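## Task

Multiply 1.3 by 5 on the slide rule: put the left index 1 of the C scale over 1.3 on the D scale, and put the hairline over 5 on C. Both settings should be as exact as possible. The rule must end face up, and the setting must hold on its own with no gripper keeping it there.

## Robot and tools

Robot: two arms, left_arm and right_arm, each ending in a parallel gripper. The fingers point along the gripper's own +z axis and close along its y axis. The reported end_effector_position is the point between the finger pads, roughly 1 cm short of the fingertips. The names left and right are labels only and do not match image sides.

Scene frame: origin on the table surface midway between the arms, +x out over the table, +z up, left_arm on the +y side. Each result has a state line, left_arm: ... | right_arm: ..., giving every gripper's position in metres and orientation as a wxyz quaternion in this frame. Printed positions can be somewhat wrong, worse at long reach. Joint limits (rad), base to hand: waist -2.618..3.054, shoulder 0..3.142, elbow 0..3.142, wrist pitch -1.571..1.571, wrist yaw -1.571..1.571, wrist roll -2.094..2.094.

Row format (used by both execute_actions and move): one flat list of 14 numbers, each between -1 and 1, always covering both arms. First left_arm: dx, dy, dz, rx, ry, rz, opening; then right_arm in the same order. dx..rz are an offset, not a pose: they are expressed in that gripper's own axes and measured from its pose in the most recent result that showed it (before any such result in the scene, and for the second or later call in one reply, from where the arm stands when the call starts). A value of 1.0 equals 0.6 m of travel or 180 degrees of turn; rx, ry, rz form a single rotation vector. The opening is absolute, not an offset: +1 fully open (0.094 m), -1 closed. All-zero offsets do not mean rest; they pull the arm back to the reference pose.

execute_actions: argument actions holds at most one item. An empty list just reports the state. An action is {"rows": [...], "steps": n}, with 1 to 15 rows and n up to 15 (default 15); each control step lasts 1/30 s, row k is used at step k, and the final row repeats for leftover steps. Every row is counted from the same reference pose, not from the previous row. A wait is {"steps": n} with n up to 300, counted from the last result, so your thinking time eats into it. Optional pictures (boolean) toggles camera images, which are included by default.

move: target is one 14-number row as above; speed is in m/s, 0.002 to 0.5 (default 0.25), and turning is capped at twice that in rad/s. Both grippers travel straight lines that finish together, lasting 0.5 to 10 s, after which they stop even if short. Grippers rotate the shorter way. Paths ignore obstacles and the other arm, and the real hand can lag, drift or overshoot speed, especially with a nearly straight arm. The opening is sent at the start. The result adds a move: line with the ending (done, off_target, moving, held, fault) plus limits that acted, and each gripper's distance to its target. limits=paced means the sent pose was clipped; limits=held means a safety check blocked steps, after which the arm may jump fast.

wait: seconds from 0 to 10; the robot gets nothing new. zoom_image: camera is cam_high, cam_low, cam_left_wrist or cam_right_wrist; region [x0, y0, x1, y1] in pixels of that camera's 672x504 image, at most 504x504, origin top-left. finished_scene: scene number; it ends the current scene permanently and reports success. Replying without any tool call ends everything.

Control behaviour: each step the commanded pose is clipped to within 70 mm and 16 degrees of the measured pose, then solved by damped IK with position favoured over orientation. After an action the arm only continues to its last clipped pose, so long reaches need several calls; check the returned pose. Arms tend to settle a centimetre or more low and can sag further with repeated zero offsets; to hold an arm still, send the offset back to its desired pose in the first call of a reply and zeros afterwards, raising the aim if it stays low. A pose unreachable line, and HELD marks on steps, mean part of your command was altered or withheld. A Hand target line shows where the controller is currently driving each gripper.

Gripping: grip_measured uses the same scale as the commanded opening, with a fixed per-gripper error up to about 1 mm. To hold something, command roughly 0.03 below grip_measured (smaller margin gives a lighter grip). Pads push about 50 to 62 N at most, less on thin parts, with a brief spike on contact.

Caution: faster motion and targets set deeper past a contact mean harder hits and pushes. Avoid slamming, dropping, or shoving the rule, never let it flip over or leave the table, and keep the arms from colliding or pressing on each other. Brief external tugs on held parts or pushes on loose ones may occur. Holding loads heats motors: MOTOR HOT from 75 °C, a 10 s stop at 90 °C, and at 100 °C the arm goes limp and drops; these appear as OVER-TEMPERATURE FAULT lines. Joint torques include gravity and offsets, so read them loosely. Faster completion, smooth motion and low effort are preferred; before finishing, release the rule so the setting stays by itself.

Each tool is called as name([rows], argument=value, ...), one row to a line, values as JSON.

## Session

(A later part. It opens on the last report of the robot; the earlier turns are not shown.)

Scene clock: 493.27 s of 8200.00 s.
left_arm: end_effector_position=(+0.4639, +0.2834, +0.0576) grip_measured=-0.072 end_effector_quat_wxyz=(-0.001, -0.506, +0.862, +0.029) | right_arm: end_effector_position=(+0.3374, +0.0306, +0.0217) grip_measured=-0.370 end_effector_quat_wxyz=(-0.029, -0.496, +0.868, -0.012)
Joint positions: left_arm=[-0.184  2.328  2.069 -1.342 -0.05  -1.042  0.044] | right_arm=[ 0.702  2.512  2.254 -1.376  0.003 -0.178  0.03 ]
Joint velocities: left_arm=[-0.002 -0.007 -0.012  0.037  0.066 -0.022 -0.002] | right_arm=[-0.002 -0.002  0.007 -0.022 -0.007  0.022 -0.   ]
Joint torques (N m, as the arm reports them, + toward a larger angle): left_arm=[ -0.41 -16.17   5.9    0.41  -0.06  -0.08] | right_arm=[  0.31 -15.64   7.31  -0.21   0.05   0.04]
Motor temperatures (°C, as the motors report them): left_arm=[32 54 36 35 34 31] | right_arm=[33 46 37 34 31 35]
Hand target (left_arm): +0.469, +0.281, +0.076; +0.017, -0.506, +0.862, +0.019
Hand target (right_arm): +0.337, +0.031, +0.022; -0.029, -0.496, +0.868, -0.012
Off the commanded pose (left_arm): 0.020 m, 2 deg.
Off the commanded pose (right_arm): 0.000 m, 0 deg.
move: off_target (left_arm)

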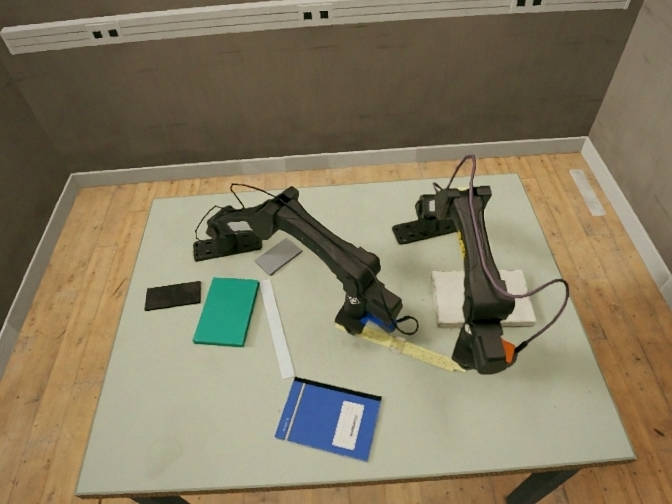

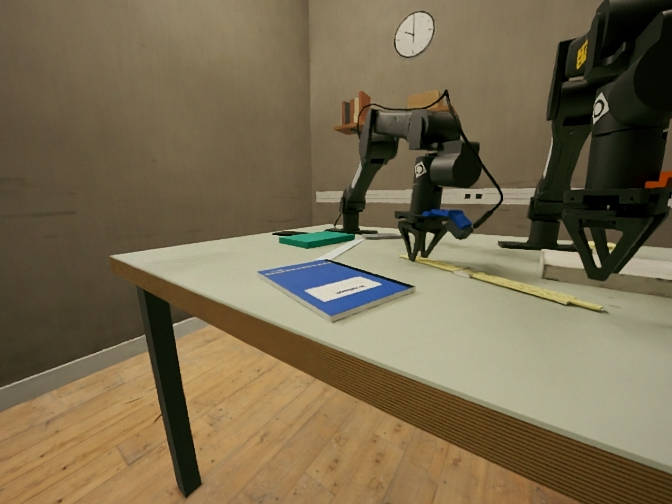

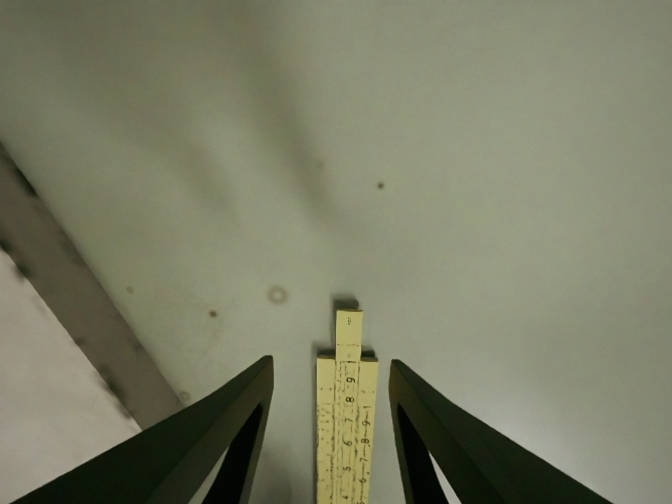

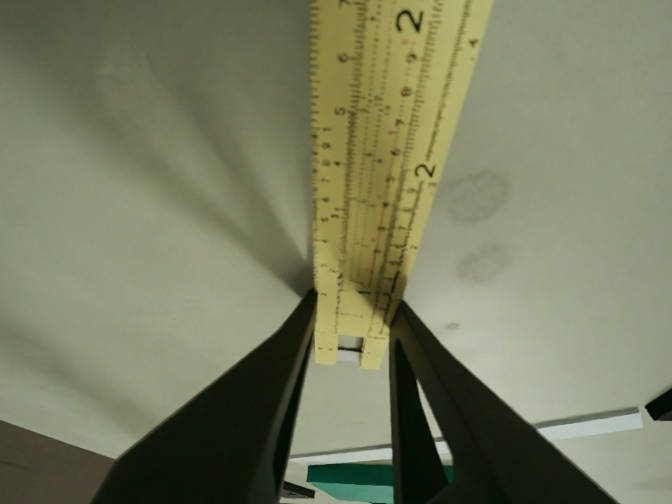

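move(target=[0.25,-0.005,-0.02,0,0,0,-0.07,0,0,0,0,0,0,-0.4], speed=0.12)

Scene clock: 503.17 s of 8200.00 s.
left_arm: end_effector_position=(+0.4046, +0.1753, +0.0507) grip_measured=-0.072 end_effector_quat_wxyz=(-0.020, -0.493, +0.869, +0.043) | right_arm: end_effector_position=(+0.3374, +0.0306, +0.0217) grip_measured=-0.370 end_effector_quat_wxyz=(-0.029, -0.496, +0.868, -0.012)
Joint positions: left_arm=[-0.449  2.171  1.778 -1.266 -0.035 -1.279  0.044] | right_arm=[ 0.702  2.512  2.254 -1.376  0.003 -0.178  0.03 ]
Joint velocities: left_arm=[ 0.002 -0.012 -0.002 -0.081  0.007  0.007 -0.   ] | right_arm=[-0.002 -0.007 -0.007 -0.037 -0.007 -0.051  0.001]
Joint torques (N m, as the arm reports them, + toward a larger angle): left_arm=[  0.97 -12.78   4.07   0.41  -0.1    0.04] | right_arm=[ -0.07 -15.81   7.19  -0.25  -0.02   0.02]
Motor temperatures (°C, as the motors report them): left_arm=[32 55 36 35 34 31] | right_arm=[33 47 37 34 31 35]
Hand target (left_arm): +0.406, +0.179, +0.052; -0.017, -0.495, +0.868, +0.043
Hand target (right_arm): +0.337, +0.031, +0.022; -0.029, -0.496, +0.868, -0.012
Off the commanded pose (left_arm): 0.031 m, 3 deg.
Off the commanded pose (right_arm): 0.000 m, 0 deg.
After step 90, 5.37 s passed at rest.
move: held (left_arm); limits=held; held on 12 of 46 steps (left_arm), including the last (left_arm)
pose unreachable (left arm): on one or more control steps of this call this arm could not follow its commanded pose, so it was not sent that pose on those steps. On the call's last step it was still not sent that pose. It may still have moved: this result reports where it is.
cause: the commanded pose would bring a part of the arm too close to another arm (this arm's wrist (the part past joint 5) and the other arm's wrist (the part past joint 4)).

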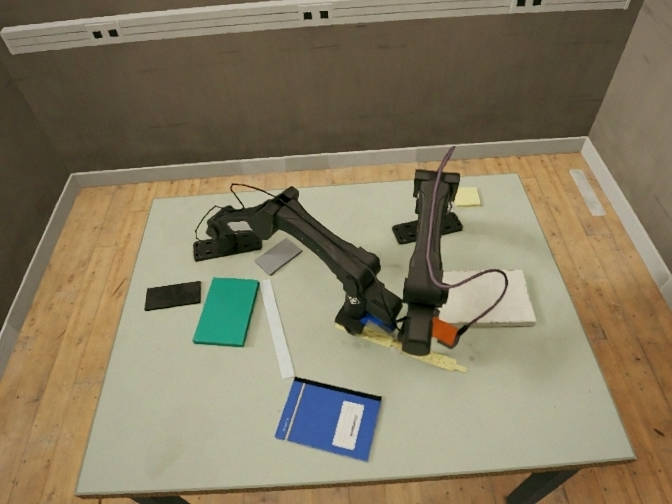

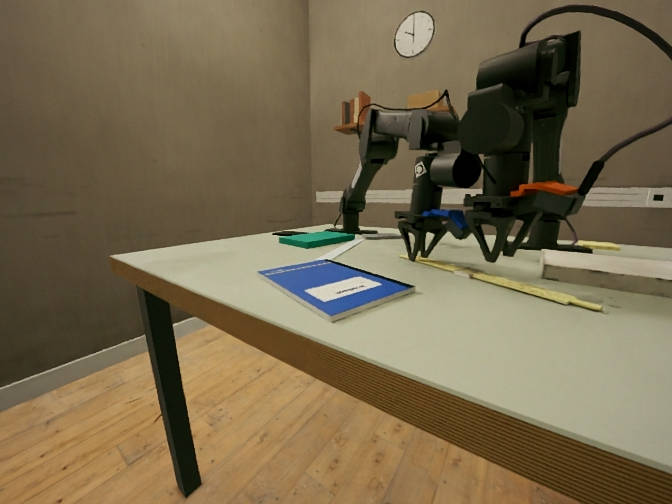

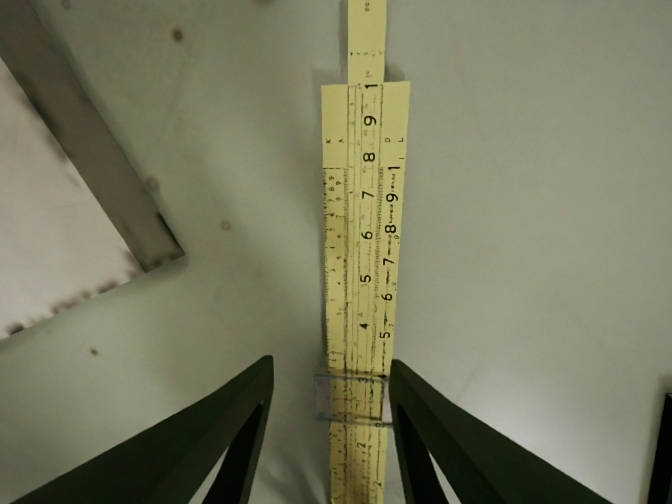

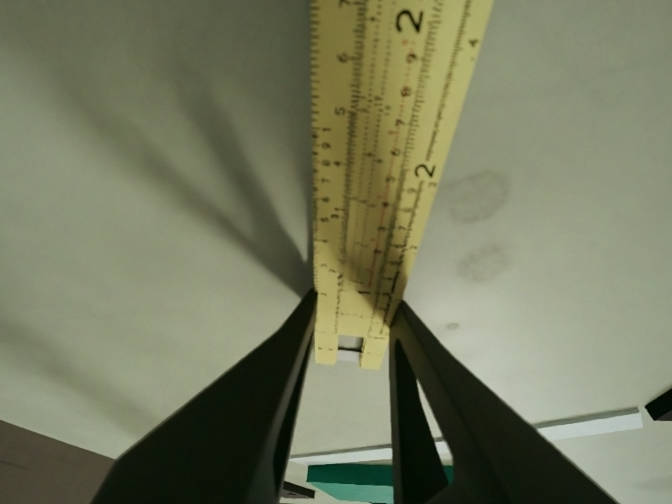

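move(target=[0,0,0,0,0.17,0,-0.07,0,0,0,0,0,0,-0.4], speed=0.15)

Scene clock: 513.33 s of 8200.00 s.
left_arm: end_effector_position=(+0.3994, +0.1741, +0.0419) grip_measured=-0.072 end_effector_quat_wxyz=(-0.252, -0.486, +0.833, -0.081) | right_arm: end_effector_position=(+0.3374, +0.0306, +0.0217) grip_measured=-0.370 end_effector_quat_wxyz=(-0.029, -0.496, +0.868, -0.012)
Joint positions: left_arm=[-0.257  2.413  2.04  -1.554  0.41  -1.036  0.044] | right_arm=[ 0.702  2.512  2.254 -1.376  0.003 -0.178  0.03 ]
Joint velocities: left_arm=[ 0.002 -0.002 -0.007 -0.051 -0.007 -0.051  0.001] | right_arm=[-0.007 -0.002  0.002  0.022  0.007 -0.066 -0.   ]
Joint torques (N m, as the arm reports them, + toward a larger angle): left_arm=[  0.6  -14.22   5.43  -0.27   0.38   0.08] | right_arm=[ -0.23 -15.89   7.13  -0.19   0.04   0.  ]
Motor temperatures (°C, as the motors report them): left_arm=[32 55 36 35 34 31] | right_arm=[33 47 36 34 31 35]
Hand target (left_arm): +0.404, +0.175, +0.050; -0.248, -0.485, +0.834, -0.092
Hand target (right_arm): +0.337, +0.031, +0.022; -0.029, -0.496, +0.868, -0.012
Off the commanded pose (left_arm): 0.010 m, 1 deg.
Off the commanded pose (right_arm): 0.000 m, 0 deg.
After step 90, 4.83 s passed at rest.
move: done

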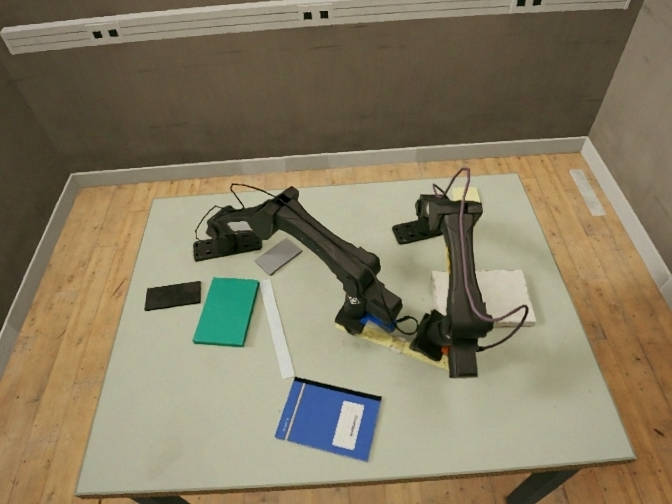

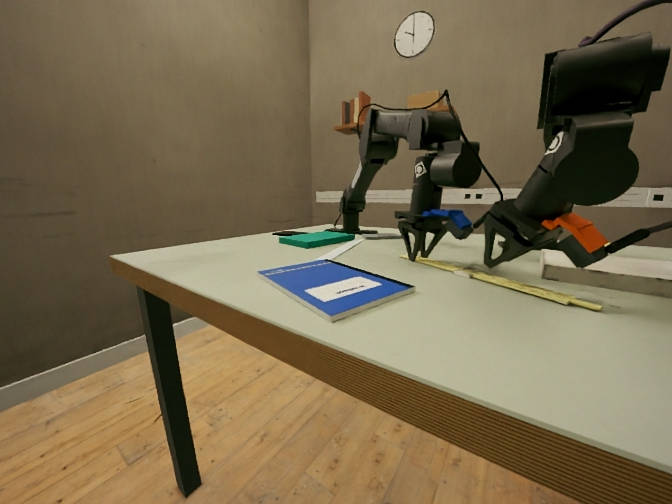

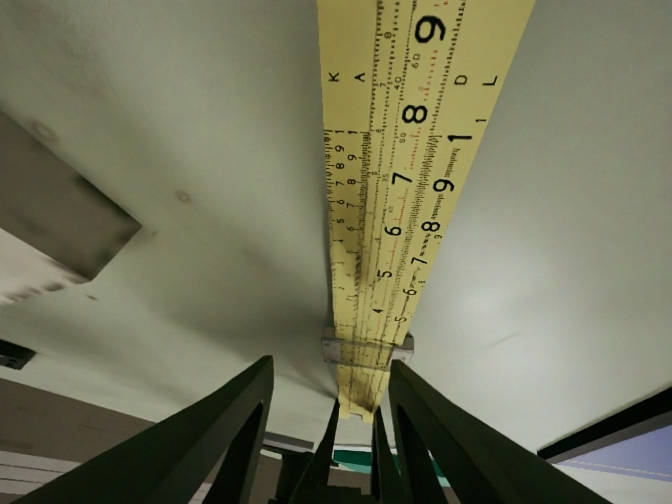

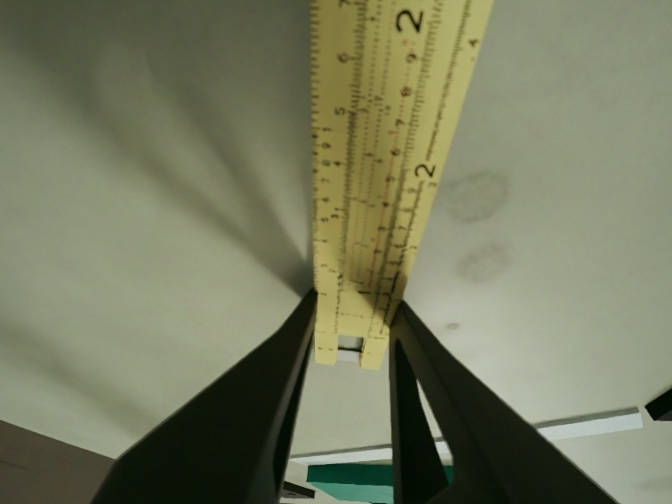

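move(target=[0.109,-0.01,0.044,0,0,0,-0.07,0,0,0,0,0,0,-0.4], speed=0.08)

Scene clock: 518.17 s of 8200.00 s.
left_arm: end_effector_position=(+0.3694, +0.1134, +0.0398) grip_measured=-0.072 end_effector_quat_wxyz=(-0.261, -0.486, +0.831, -0.069) | right_arm: end_effector_position=(+0.3374, +0.0306, +0.0217) grip_measured=-0.370 end_effector_quat_wxyz=(-0.029, -0.496, +0.868, -0.012)
Joint positions: left_arm=[-0.409  2.325  1.875 -1.442  0.45  -1.189  0.044] | right_arm=[ 0.702  2.512  2.254 -1.376  0.003 -0.178  0.03 ]
Joint velocities: left_arm=[ 0.002 -0.007 -0.002  0.022  0.022 -0.037 -0.   ] | right_arm=[-0.012 -0.007 -0.012 -0.022  0.081  0.022 -0.   ]
Joint torques (N m, as the arm reports them, + toward a larger angle): left_arm=[ -0.3  -16.28   2.95  -0.04   0.4   -0.11] | right_arm=[ -0.17 -15.88   7.07  -0.23   0.03   0.  ]
Motor temperatures (°C, as the motors report them): left_arm=[32 55 36 35 34 31] | right_arm=[33 47 36 34 31 35]
Hand target (left_arm): +0.371, +0.111, +0.051; -0.251, -0.487, +0.833, -0.082
Hand target (right_arm): +0.337, +0.031, +0.022; -0.029, -0.496, +0.868, -0.012
Off the commanded pose (left_arm): 0.012 m, 2 deg.
Off the commanded pose (right_arm): 0.000 m, 0 deg.
After step 90, 0.53 s passed at rest.
move: off_target (left_arm)

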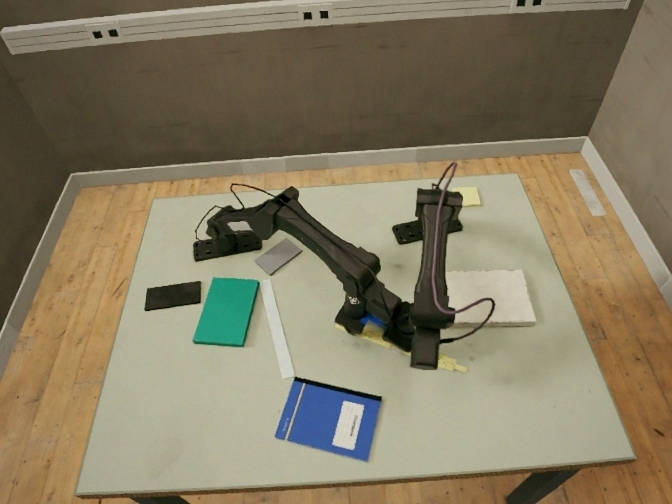

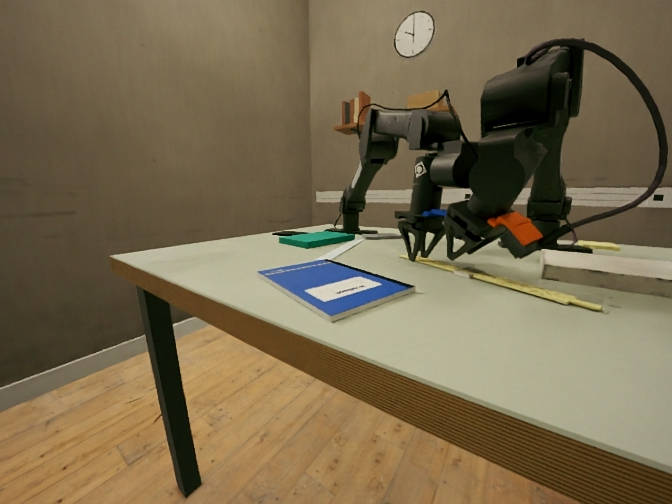

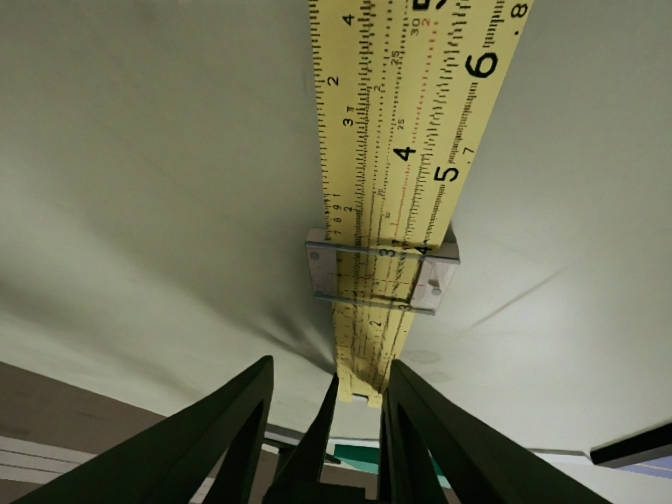

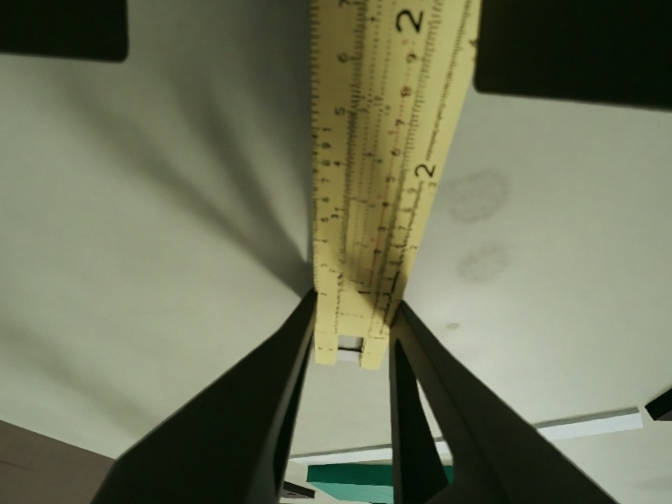

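move(target=[0.008,-0.028,-0.014,0,0,0,-0.07,0,0,0,0,0,0,-0.4], speed=0.05)

Scene clock: 523.87 s of 8200.00 s.
left_arm: end_effector_position=(+0.3770, +0.1118, +0.0376) grip_measured=-0.071 end_effector_quat_wxyz=(-0.272, -0.487, +0.828, -0.054) | right_arm: end_effector_position=(+0.3393, +0.0294, +0.0217) grip_measured=-0.370 end_effector_quat_wxyz=(-0.029, -0.491, +0.871, -0.012)
Joint positions: left_arm=[-0.412  2.402  1.992 -1.519  0.443 -1.191  0.044] | right_arm=[ 0.697  2.512  2.254 -1.375  0.003 -0.17   0.03 ]
Joint velocities: left_arm=[ 0.012 -0.012  0.022 -0.11  -0.022 -0.037 -0.   ] | right_arm=[ 0.002  0.002 -0.007  0.066 -0.037 -0.051 -0.   ]
Joint torques (N m, as the arm reports them, + toward a larger angle): left_arm=[ -0.84 -14.55   5.81  -0.07   0.41  -0.16] | right_arm=[  0.28 -16.     6.89  -0.24   0.03  -0.07]
Motor temperatures (°C, as the motors report them): left_arm=[32 55 36 35 34 31] | right_arm=[33 47 36 34 31 35]
Hand target (left_arm): +0.385, +0.105, +0.047; -0.261, -0.486, +0.831, -0.069
Hand target (right_arm): +0.337, +0.031, +0.022; -0.029, -0.496, +0.868, -0.012
Off the commanded pose (left_arm): 0.015 m, 2 deg.
Off the commanded pose (right_arm): 0.002 m, 1 deg.
After step 90, 2.00 s passed at rest.
move: off_target (left_arm)

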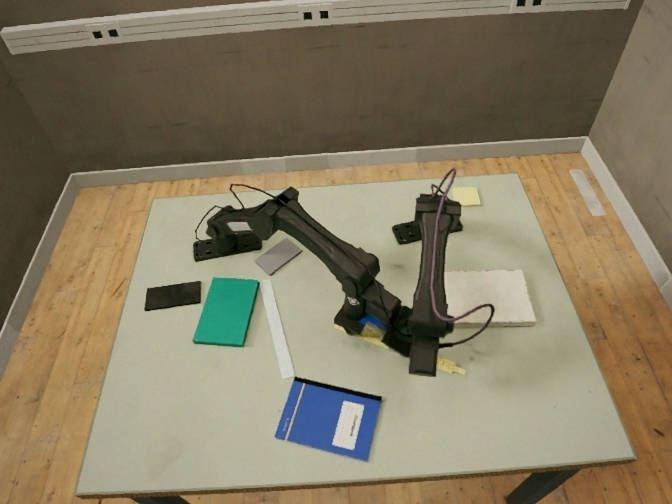

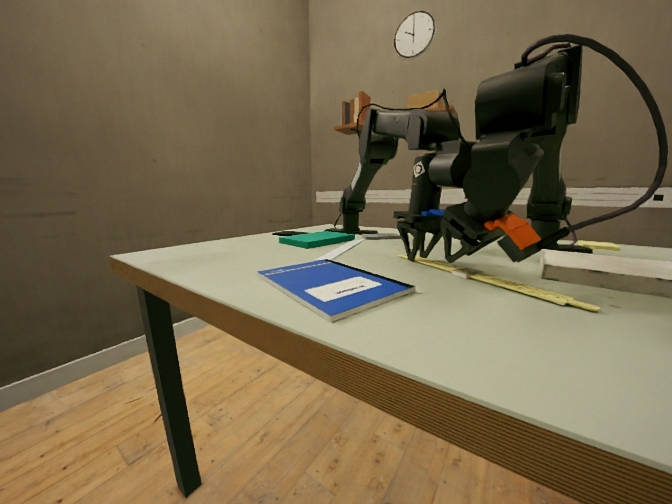

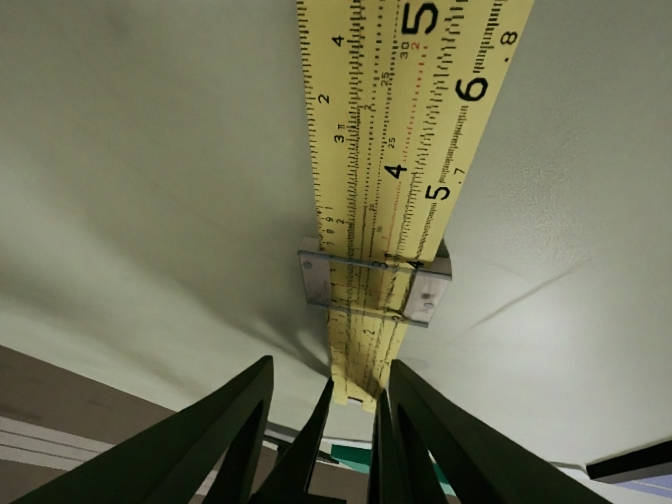

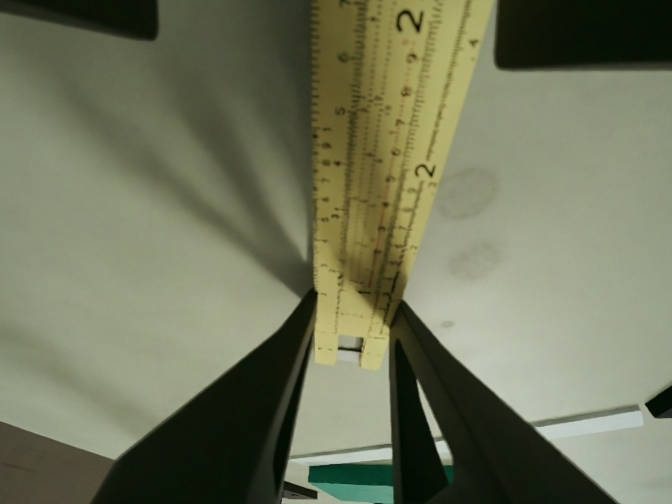

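move(target=[0.008,-0.03,-0.014,0,0,0,-0.07,0,0,0,0,0,0,-0.4], speed=0.05)

Scene clock: 530.77 s of 8200.00 s.
left_arm: end_effector_position=(+0.3853, +0.1070, +0.0364) grip_measured=-0.071 end_effector_quat_wxyz=(-0.278, -0.487, +0.827, -0.046) | right_arm: end_effector_position=(+0.3455, +0.0251, +0.0216) grip_measured=-0.370 end_effector_quat_wxyz=(-0.026, -0.474, +0.880, -0.014)
Joint positions: left_arm=[-0.42   2.471  2.107 -1.581  0.442 -1.195  0.044] | right_arm=[ 0.683  2.512  2.254 -1.372  0.008 -0.146  0.03 ]
Joint velocities: left_arm=[ 0.007  0.002 -0.027  0.007 -0.022 -0.037 -0.001] | right_arm=[-0.002 -0.012 -0.022 -0.037  0.022  0.051 -0.001]
Joint torques (N m, as the arm reports them, + toward a larger angle): left_arm=[ -0.43 -14.39   6.07  -0.15   0.37  -0.23] | right_arm=[  1.23 -15.96   7.03  -0.26  -0.02  -0.18]
Motor temperatures (°C, as the motors report them): left_arm=[32 55 36 35 34 31] | right_arm=[33 47 36 34 31 35]
Hand target (left_arm): +0.393, +0.102, +0.044; -0.267, -0.489, +0.828, -0.059
Hand target (right_arm): +0.339, +0.029, +0.022; -0.029, -0.491, +0.871, -0.012
Off the commanded pose (left_arm): 0.012 m, 1 deg.
Off the commanded pose (right_arm): 0.008 m, 2 deg.
joint sent to its limit (left arm) — the command would take joint 4 (wrist pitch) past its lower limit, so that joint was sent only as far as its limit.
After step 90, 3.17 s passed at rest.
move: off_target (left_arm)

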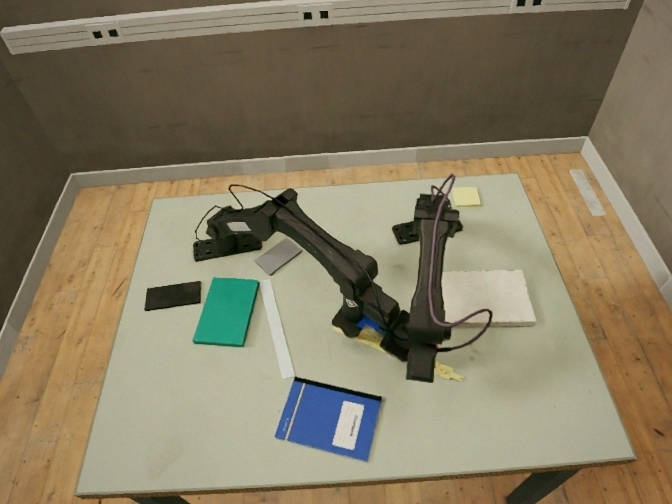

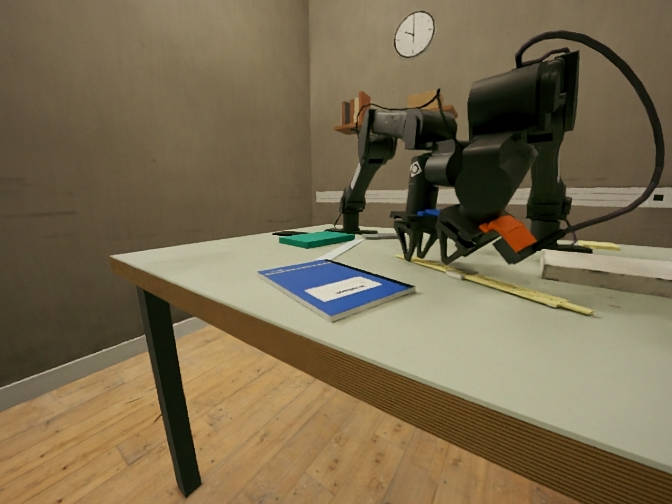

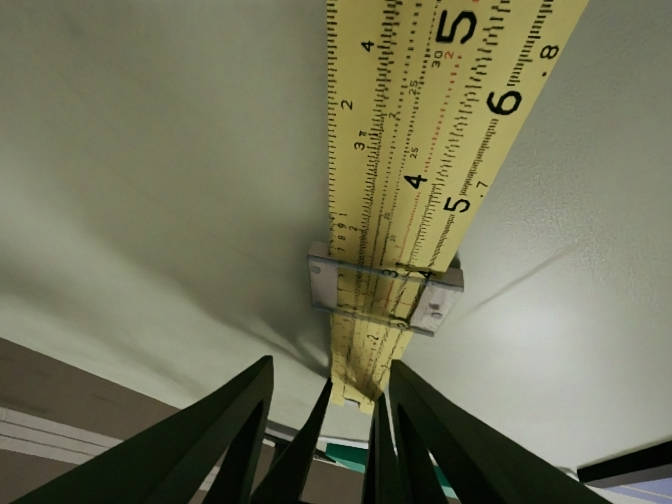

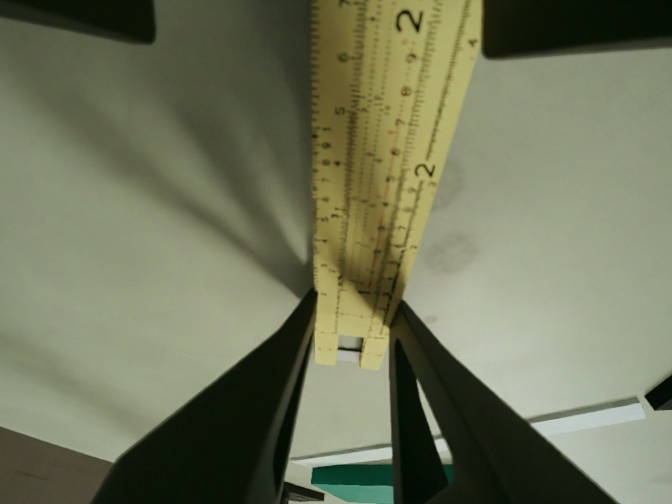

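move(target=[-0.045,0.008,-0.035,0,0,0,-0.07,0,0,0,0,0,0,-0.4], speed=0.05)

Scene clock: 536.40 s of 8200.00 s.
left_arm: end_effector_position=(+0.3952, +0.1359, +0.0349) grip_measured=-0.071 end_effector_quat_wxyz=(-0.269, -0.495, +0.824, -0.054) | right_arm: end_effector_position=(+0.3458, +0.0248, +0.0216) grip_measured=-0.370 end_effector_quat_wxyz=(-0.026, -0.473, +0.881, -0.014)
Joint positions: left_arm=[-0.351  2.471  2.107 -1.581  0.421 -1.149  0.044] | right_arm=[ 0.682  2.512  2.254 -1.372  0.008 -0.143  0.03 ]
Joint velocities: left_arm=[-0.002 -0.007  0.007 -0.037  0.037 -0.007  0.001] | right_arm=[ 0.002  0.002 -0.007 -0.007 -0.081  0.051 -0.   ]
Joint torques (N m, as the arm reports them, + toward a larger angle): left_arm=[  0.7  -15.33   3.82  -0.17   0.26   0.08] | right_arm=[  0.23 -15.7    7.04  -0.21   0.06  -0.05]
Motor temperatures (°C, as the motors report them): left_arm=[32 55 36 35 34 32] | right_arm=[33 47 36 34 31 35]
Hand target (left_arm): +0.399, +0.138, +0.041; -0.260, -0.494, +0.827, -0.061
Hand target (right_arm): +0.346, +0.025, +0.022; -0.026, -0.474, +0.880, -0.014
Off the commanded pose (left_arm): 0.008 m, 2 deg.
Off the commanded pose (right_arm): 0.000 m, 0 deg.
joint sent to its limit (left arm) — the command would take joint 4 (wrist pitch) past its lower limit, so that joint was sent only as far as its limit.
After step 90, 1.60 s passed at rest.
move: done

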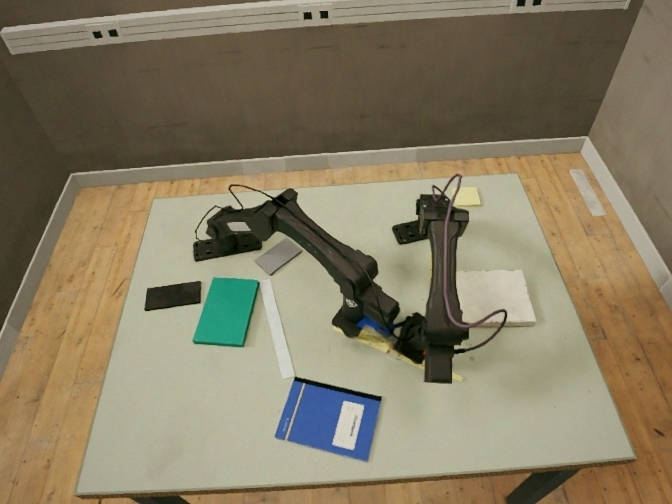

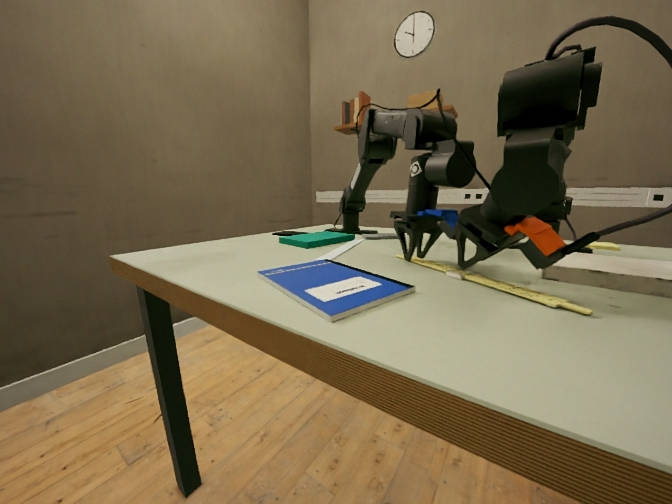

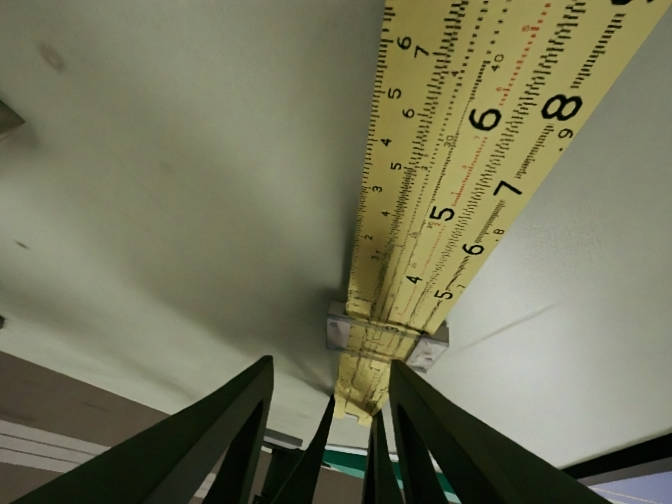

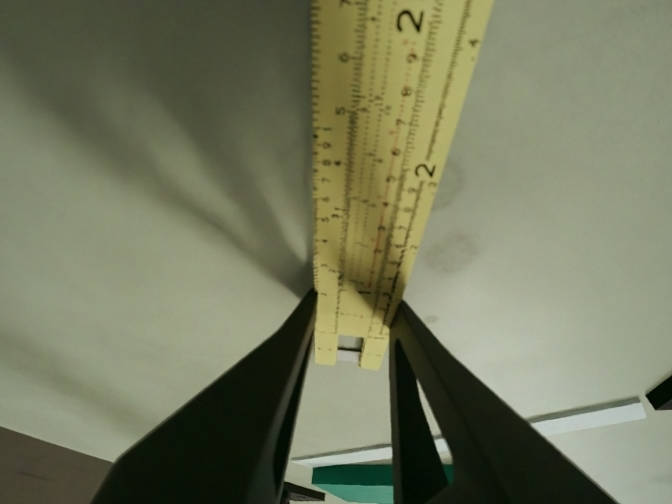

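move(target=[-0.01,0,-0.02,0.066,-0.055,0.04,0.15,0,0,0,0,0,0,-0.4], speed=0.08)

Scene clock: 554.00 s of 8200.00 s.
left_arm: end_effector_position=(+0.3995, +0.1472, +0.0305) grip_measured=+0.148 end_effector_quat_wxyz=(-0.155, -0.480, +0.858, -0.100) | right_arm: end_effector_position=(+0.3456, +0.0249, +0.0216) grip_measured=-0.370 end_effector_quat_wxyz=(-0.027, -0.473, +0.881, -0.013)
Joint positions: left_arm=[-0.351  2.224  1.735 -1.211  0.35  -1.146  0.054] | right_arm=[ 0.682  2.512  2.254 -1.372  0.007 -0.143  0.03 ]
Joint velocities: left_arm=[ 0.012  0.002 -0.017  0.022  0.051 -0.022  0.001] | right_arm=[ 0.007 -0.012  0.007 -0.037 -0.037  0.037 -0.001]
Joint torques (N m, as the arm reports them, + toward a larger angle): left_arm=[ -0.47 -15.55   3.26   0.4    0.19   0.06] | right_arm=[  0.16 -15.61   7.15  -0.23   0.04   0.01]
Motor temperatures (°C, as the motors report them): left_arm=[32 56 36 35 34 31] | right_arm=[33 48 36 34 31 35]
Hand target (left_arm): +0.402, +0.145, +0.041; -0.140, -0.472, +0.863, -0.110
Hand target (right_arm): +0.346, +0.025, +0.022; -0.026, -0.473, +0.881, -0.014
Off the commanded pose (left_arm): 0.012 m, 2 deg.
Off the commanded pose (right_arm): 0.000 m, 0 deg.
After step 90, 12.30 s passed at rest.
move: off_target (left_arm)

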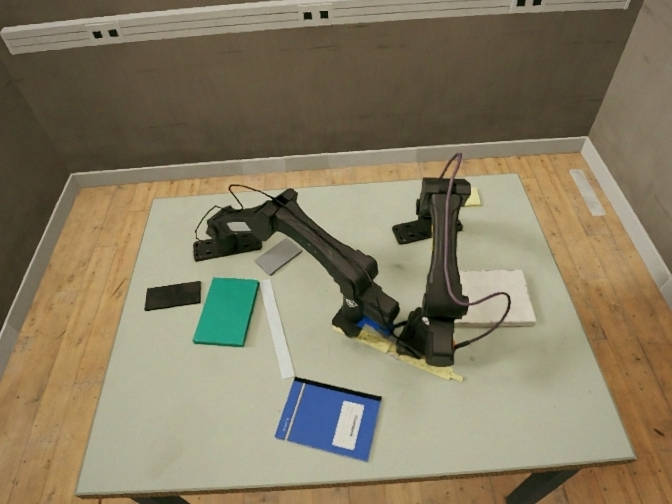

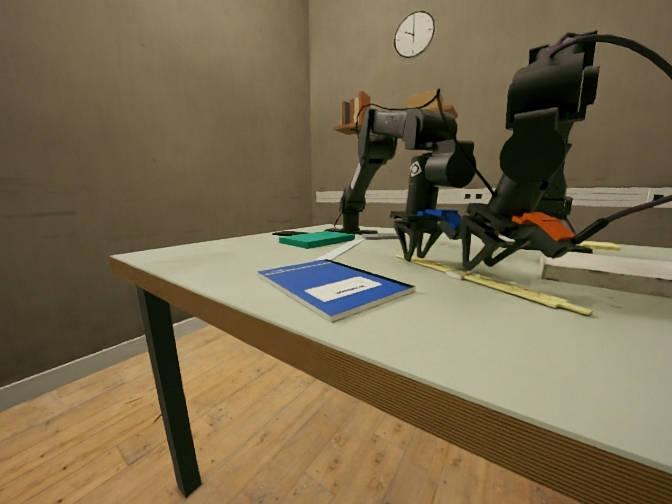

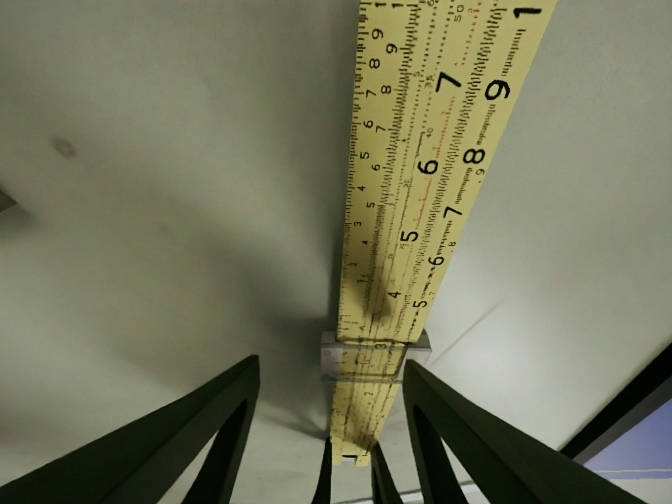

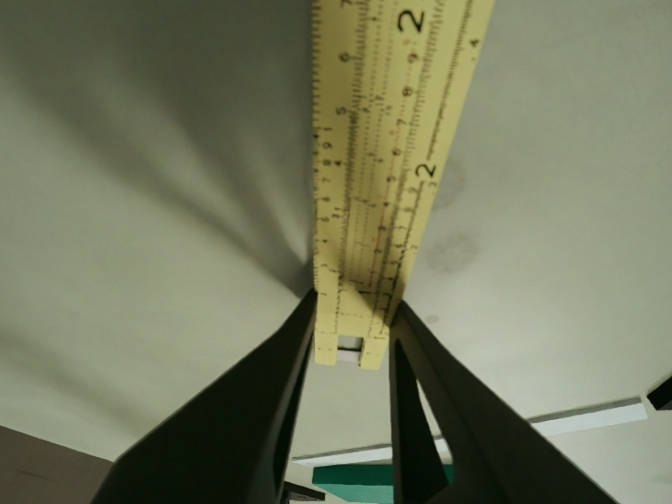

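move(target=[0.01,-0.04,-0.02,0,0,0,0.15,0,0,0,0,0,0,-0.4], speed=0.05)

Scene clock: 557.57 s of 8200.00 s.
left_arm: end_effector_position=(+0.4159, +0.1386, +0.0367) grip_measured=+0.148 end_effector_quat_wxyz=(-0.160, -0.481, +0.857, -0.095) | right_arm: end_effector_position=(+0.3456, +0.0249, +0.0216) grip_measured=-0.370 end_effector_quat_wxyz=(-0.027, -0.473, +0.881, -0.013)
Joint positions: left_arm=[-0.366  2.304  1.893 -1.297  0.349 -1.162  0.054] | right_arm=[ 0.682  2.512  2.254 -1.372  0.007 -0.143  0.03 ]
Joint velocities: left_arm=[-0.002  0.007  0.017  0.007  0.022  0.007  0.001] | right_arm=[-0.007 -0.012  0.017 -0.081  0.007  0.037  0.   ]
Joint torques (N m, as the arm reports them, + toward a larger angle): left_arm=[ -0.63 -13.85   5.79   0.17   0.27  -0.13] | right_arm=[  0.05 -15.79   7.05  -0.18   0.03  -0.02]
Motor temperatures (°C, as the motors report them): left_arm=[32 56 36 35 34 31] | right_arm=[33 48 36 34 31 35]
Hand target (left_arm): +0.419, +0.134, +0.045; -0.155, -0.480, +0.858, -0.101
Hand target (right_arm): +0.346, +0.025, +0.022; -0.027, -0.473, +0.881, -0.013
Off the commanded pose (left_arm): 0.010 m, 1 deg.
Off the commanded pose (right_arm): 0.000 m, 0 deg.
move: done

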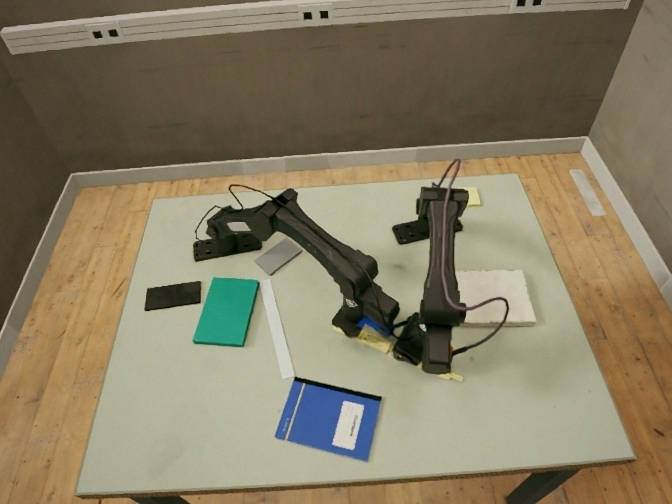

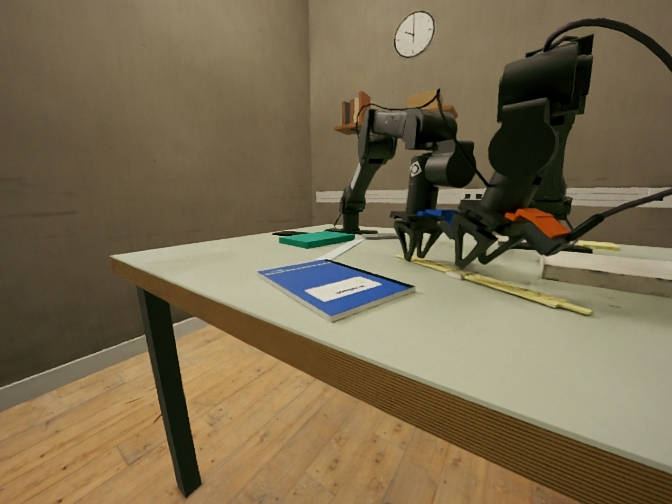

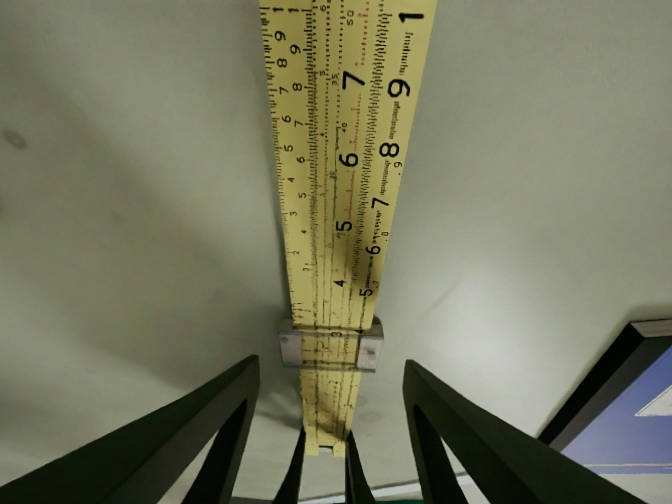

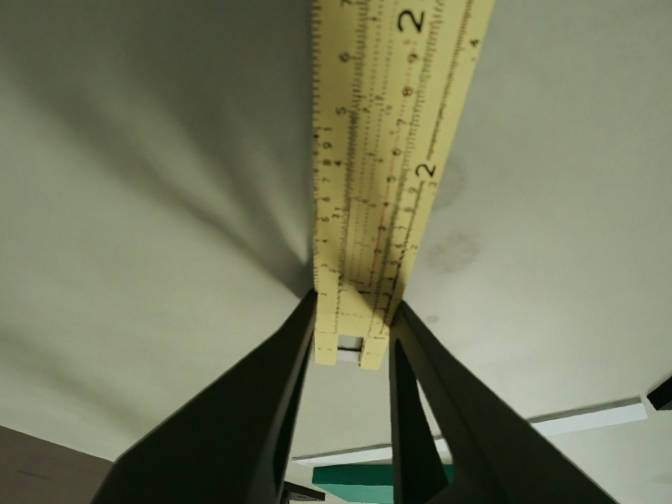

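move(target=[-0.008,0,0.04,0,0,0,0.15,0,0,0,0,0,0,-0.4], speed=0.04)

Scene clock: 559.80 s of 8200.00 s.
left_arm: end_effector_position=(+0.4133, +0.1378, +0.0165) grip_measured=+0.148 end_effector_quat_wxyz=(-0.165, -0.482, +0.855, -0.095) | right_arm: end_effector_position=(+0.3456, +0.0249, +0.0216) grip_measured=-0.370 end_effector_quat_wxyz=(-0.027, -0.473, +0.881, -0.013)
Joint positions: left_arm=[-0.366  2.321  1.838 -1.234  0.357 -1.163  0.054] | right_arm=[ 0.682  2.512  2.254 -1.372  0.007 -0.143  0.03 ]
Joint velocities: left_arm=[-0.002 -0.007 -0.017  0.037  0.081 -0.037  0.   ] | right_arm=[-0.007  0.007 -0.037 -0.081  0.007 -0.066  0.   ]
Joint torques (N m, as the arm reports them, + toward a larger angle): left_arm=[ -0.95 -13.54   2.61   0.52   0.12  -0.12] | right_arm=[  0.22 -16.12   7.27  -0.18  -0.01   0.01]
Motor temperatures (°C, as the motors report them): left_arm=[32 56 36 35 34 31] | right_arm=[33 48 36 34 31 35]
Hand target (left_arm): +0.414, +0.135, +0.013; -0.160, -0.481, +0.857, -0.095
Hand target (right_arm): +0.346, +0.025, +0.022; -0.027, -0.473, +0.881, -0.013
Off the commanded pose (left_arm): 0.005 m, 1 deg.
Off the commanded pose (right_arm): 0.000 m, 0 deg.
move: done

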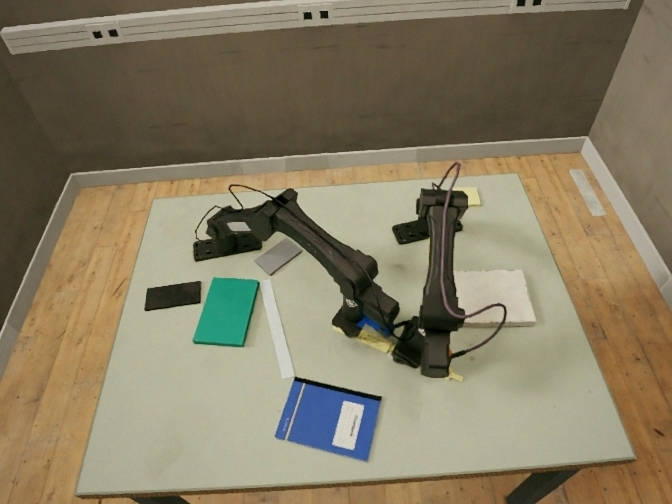

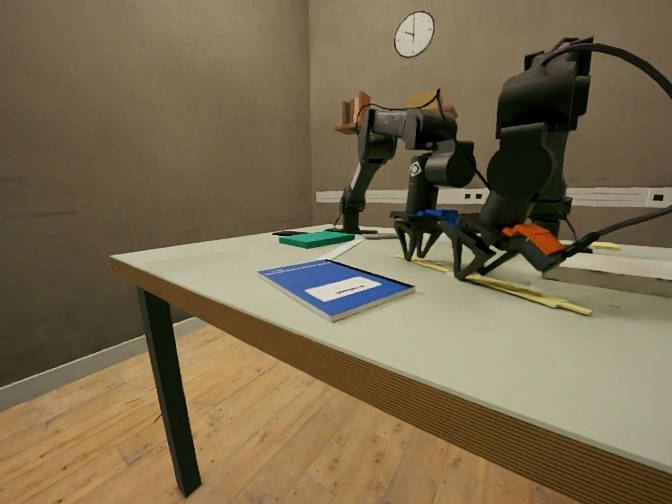

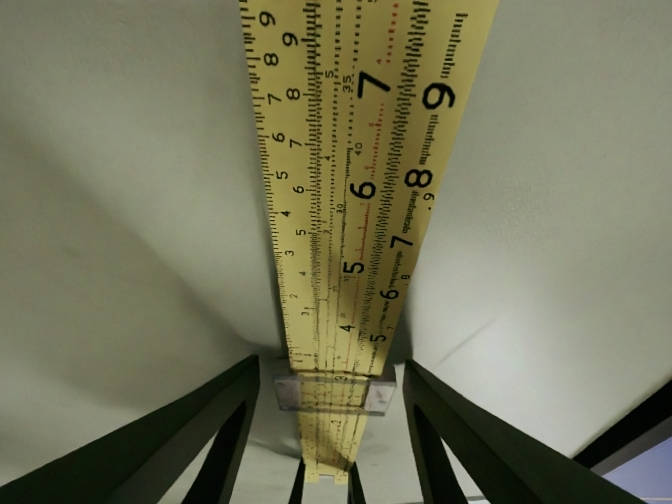

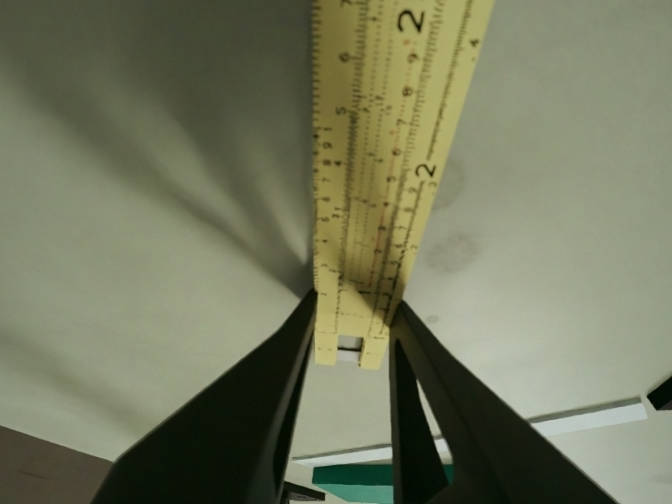

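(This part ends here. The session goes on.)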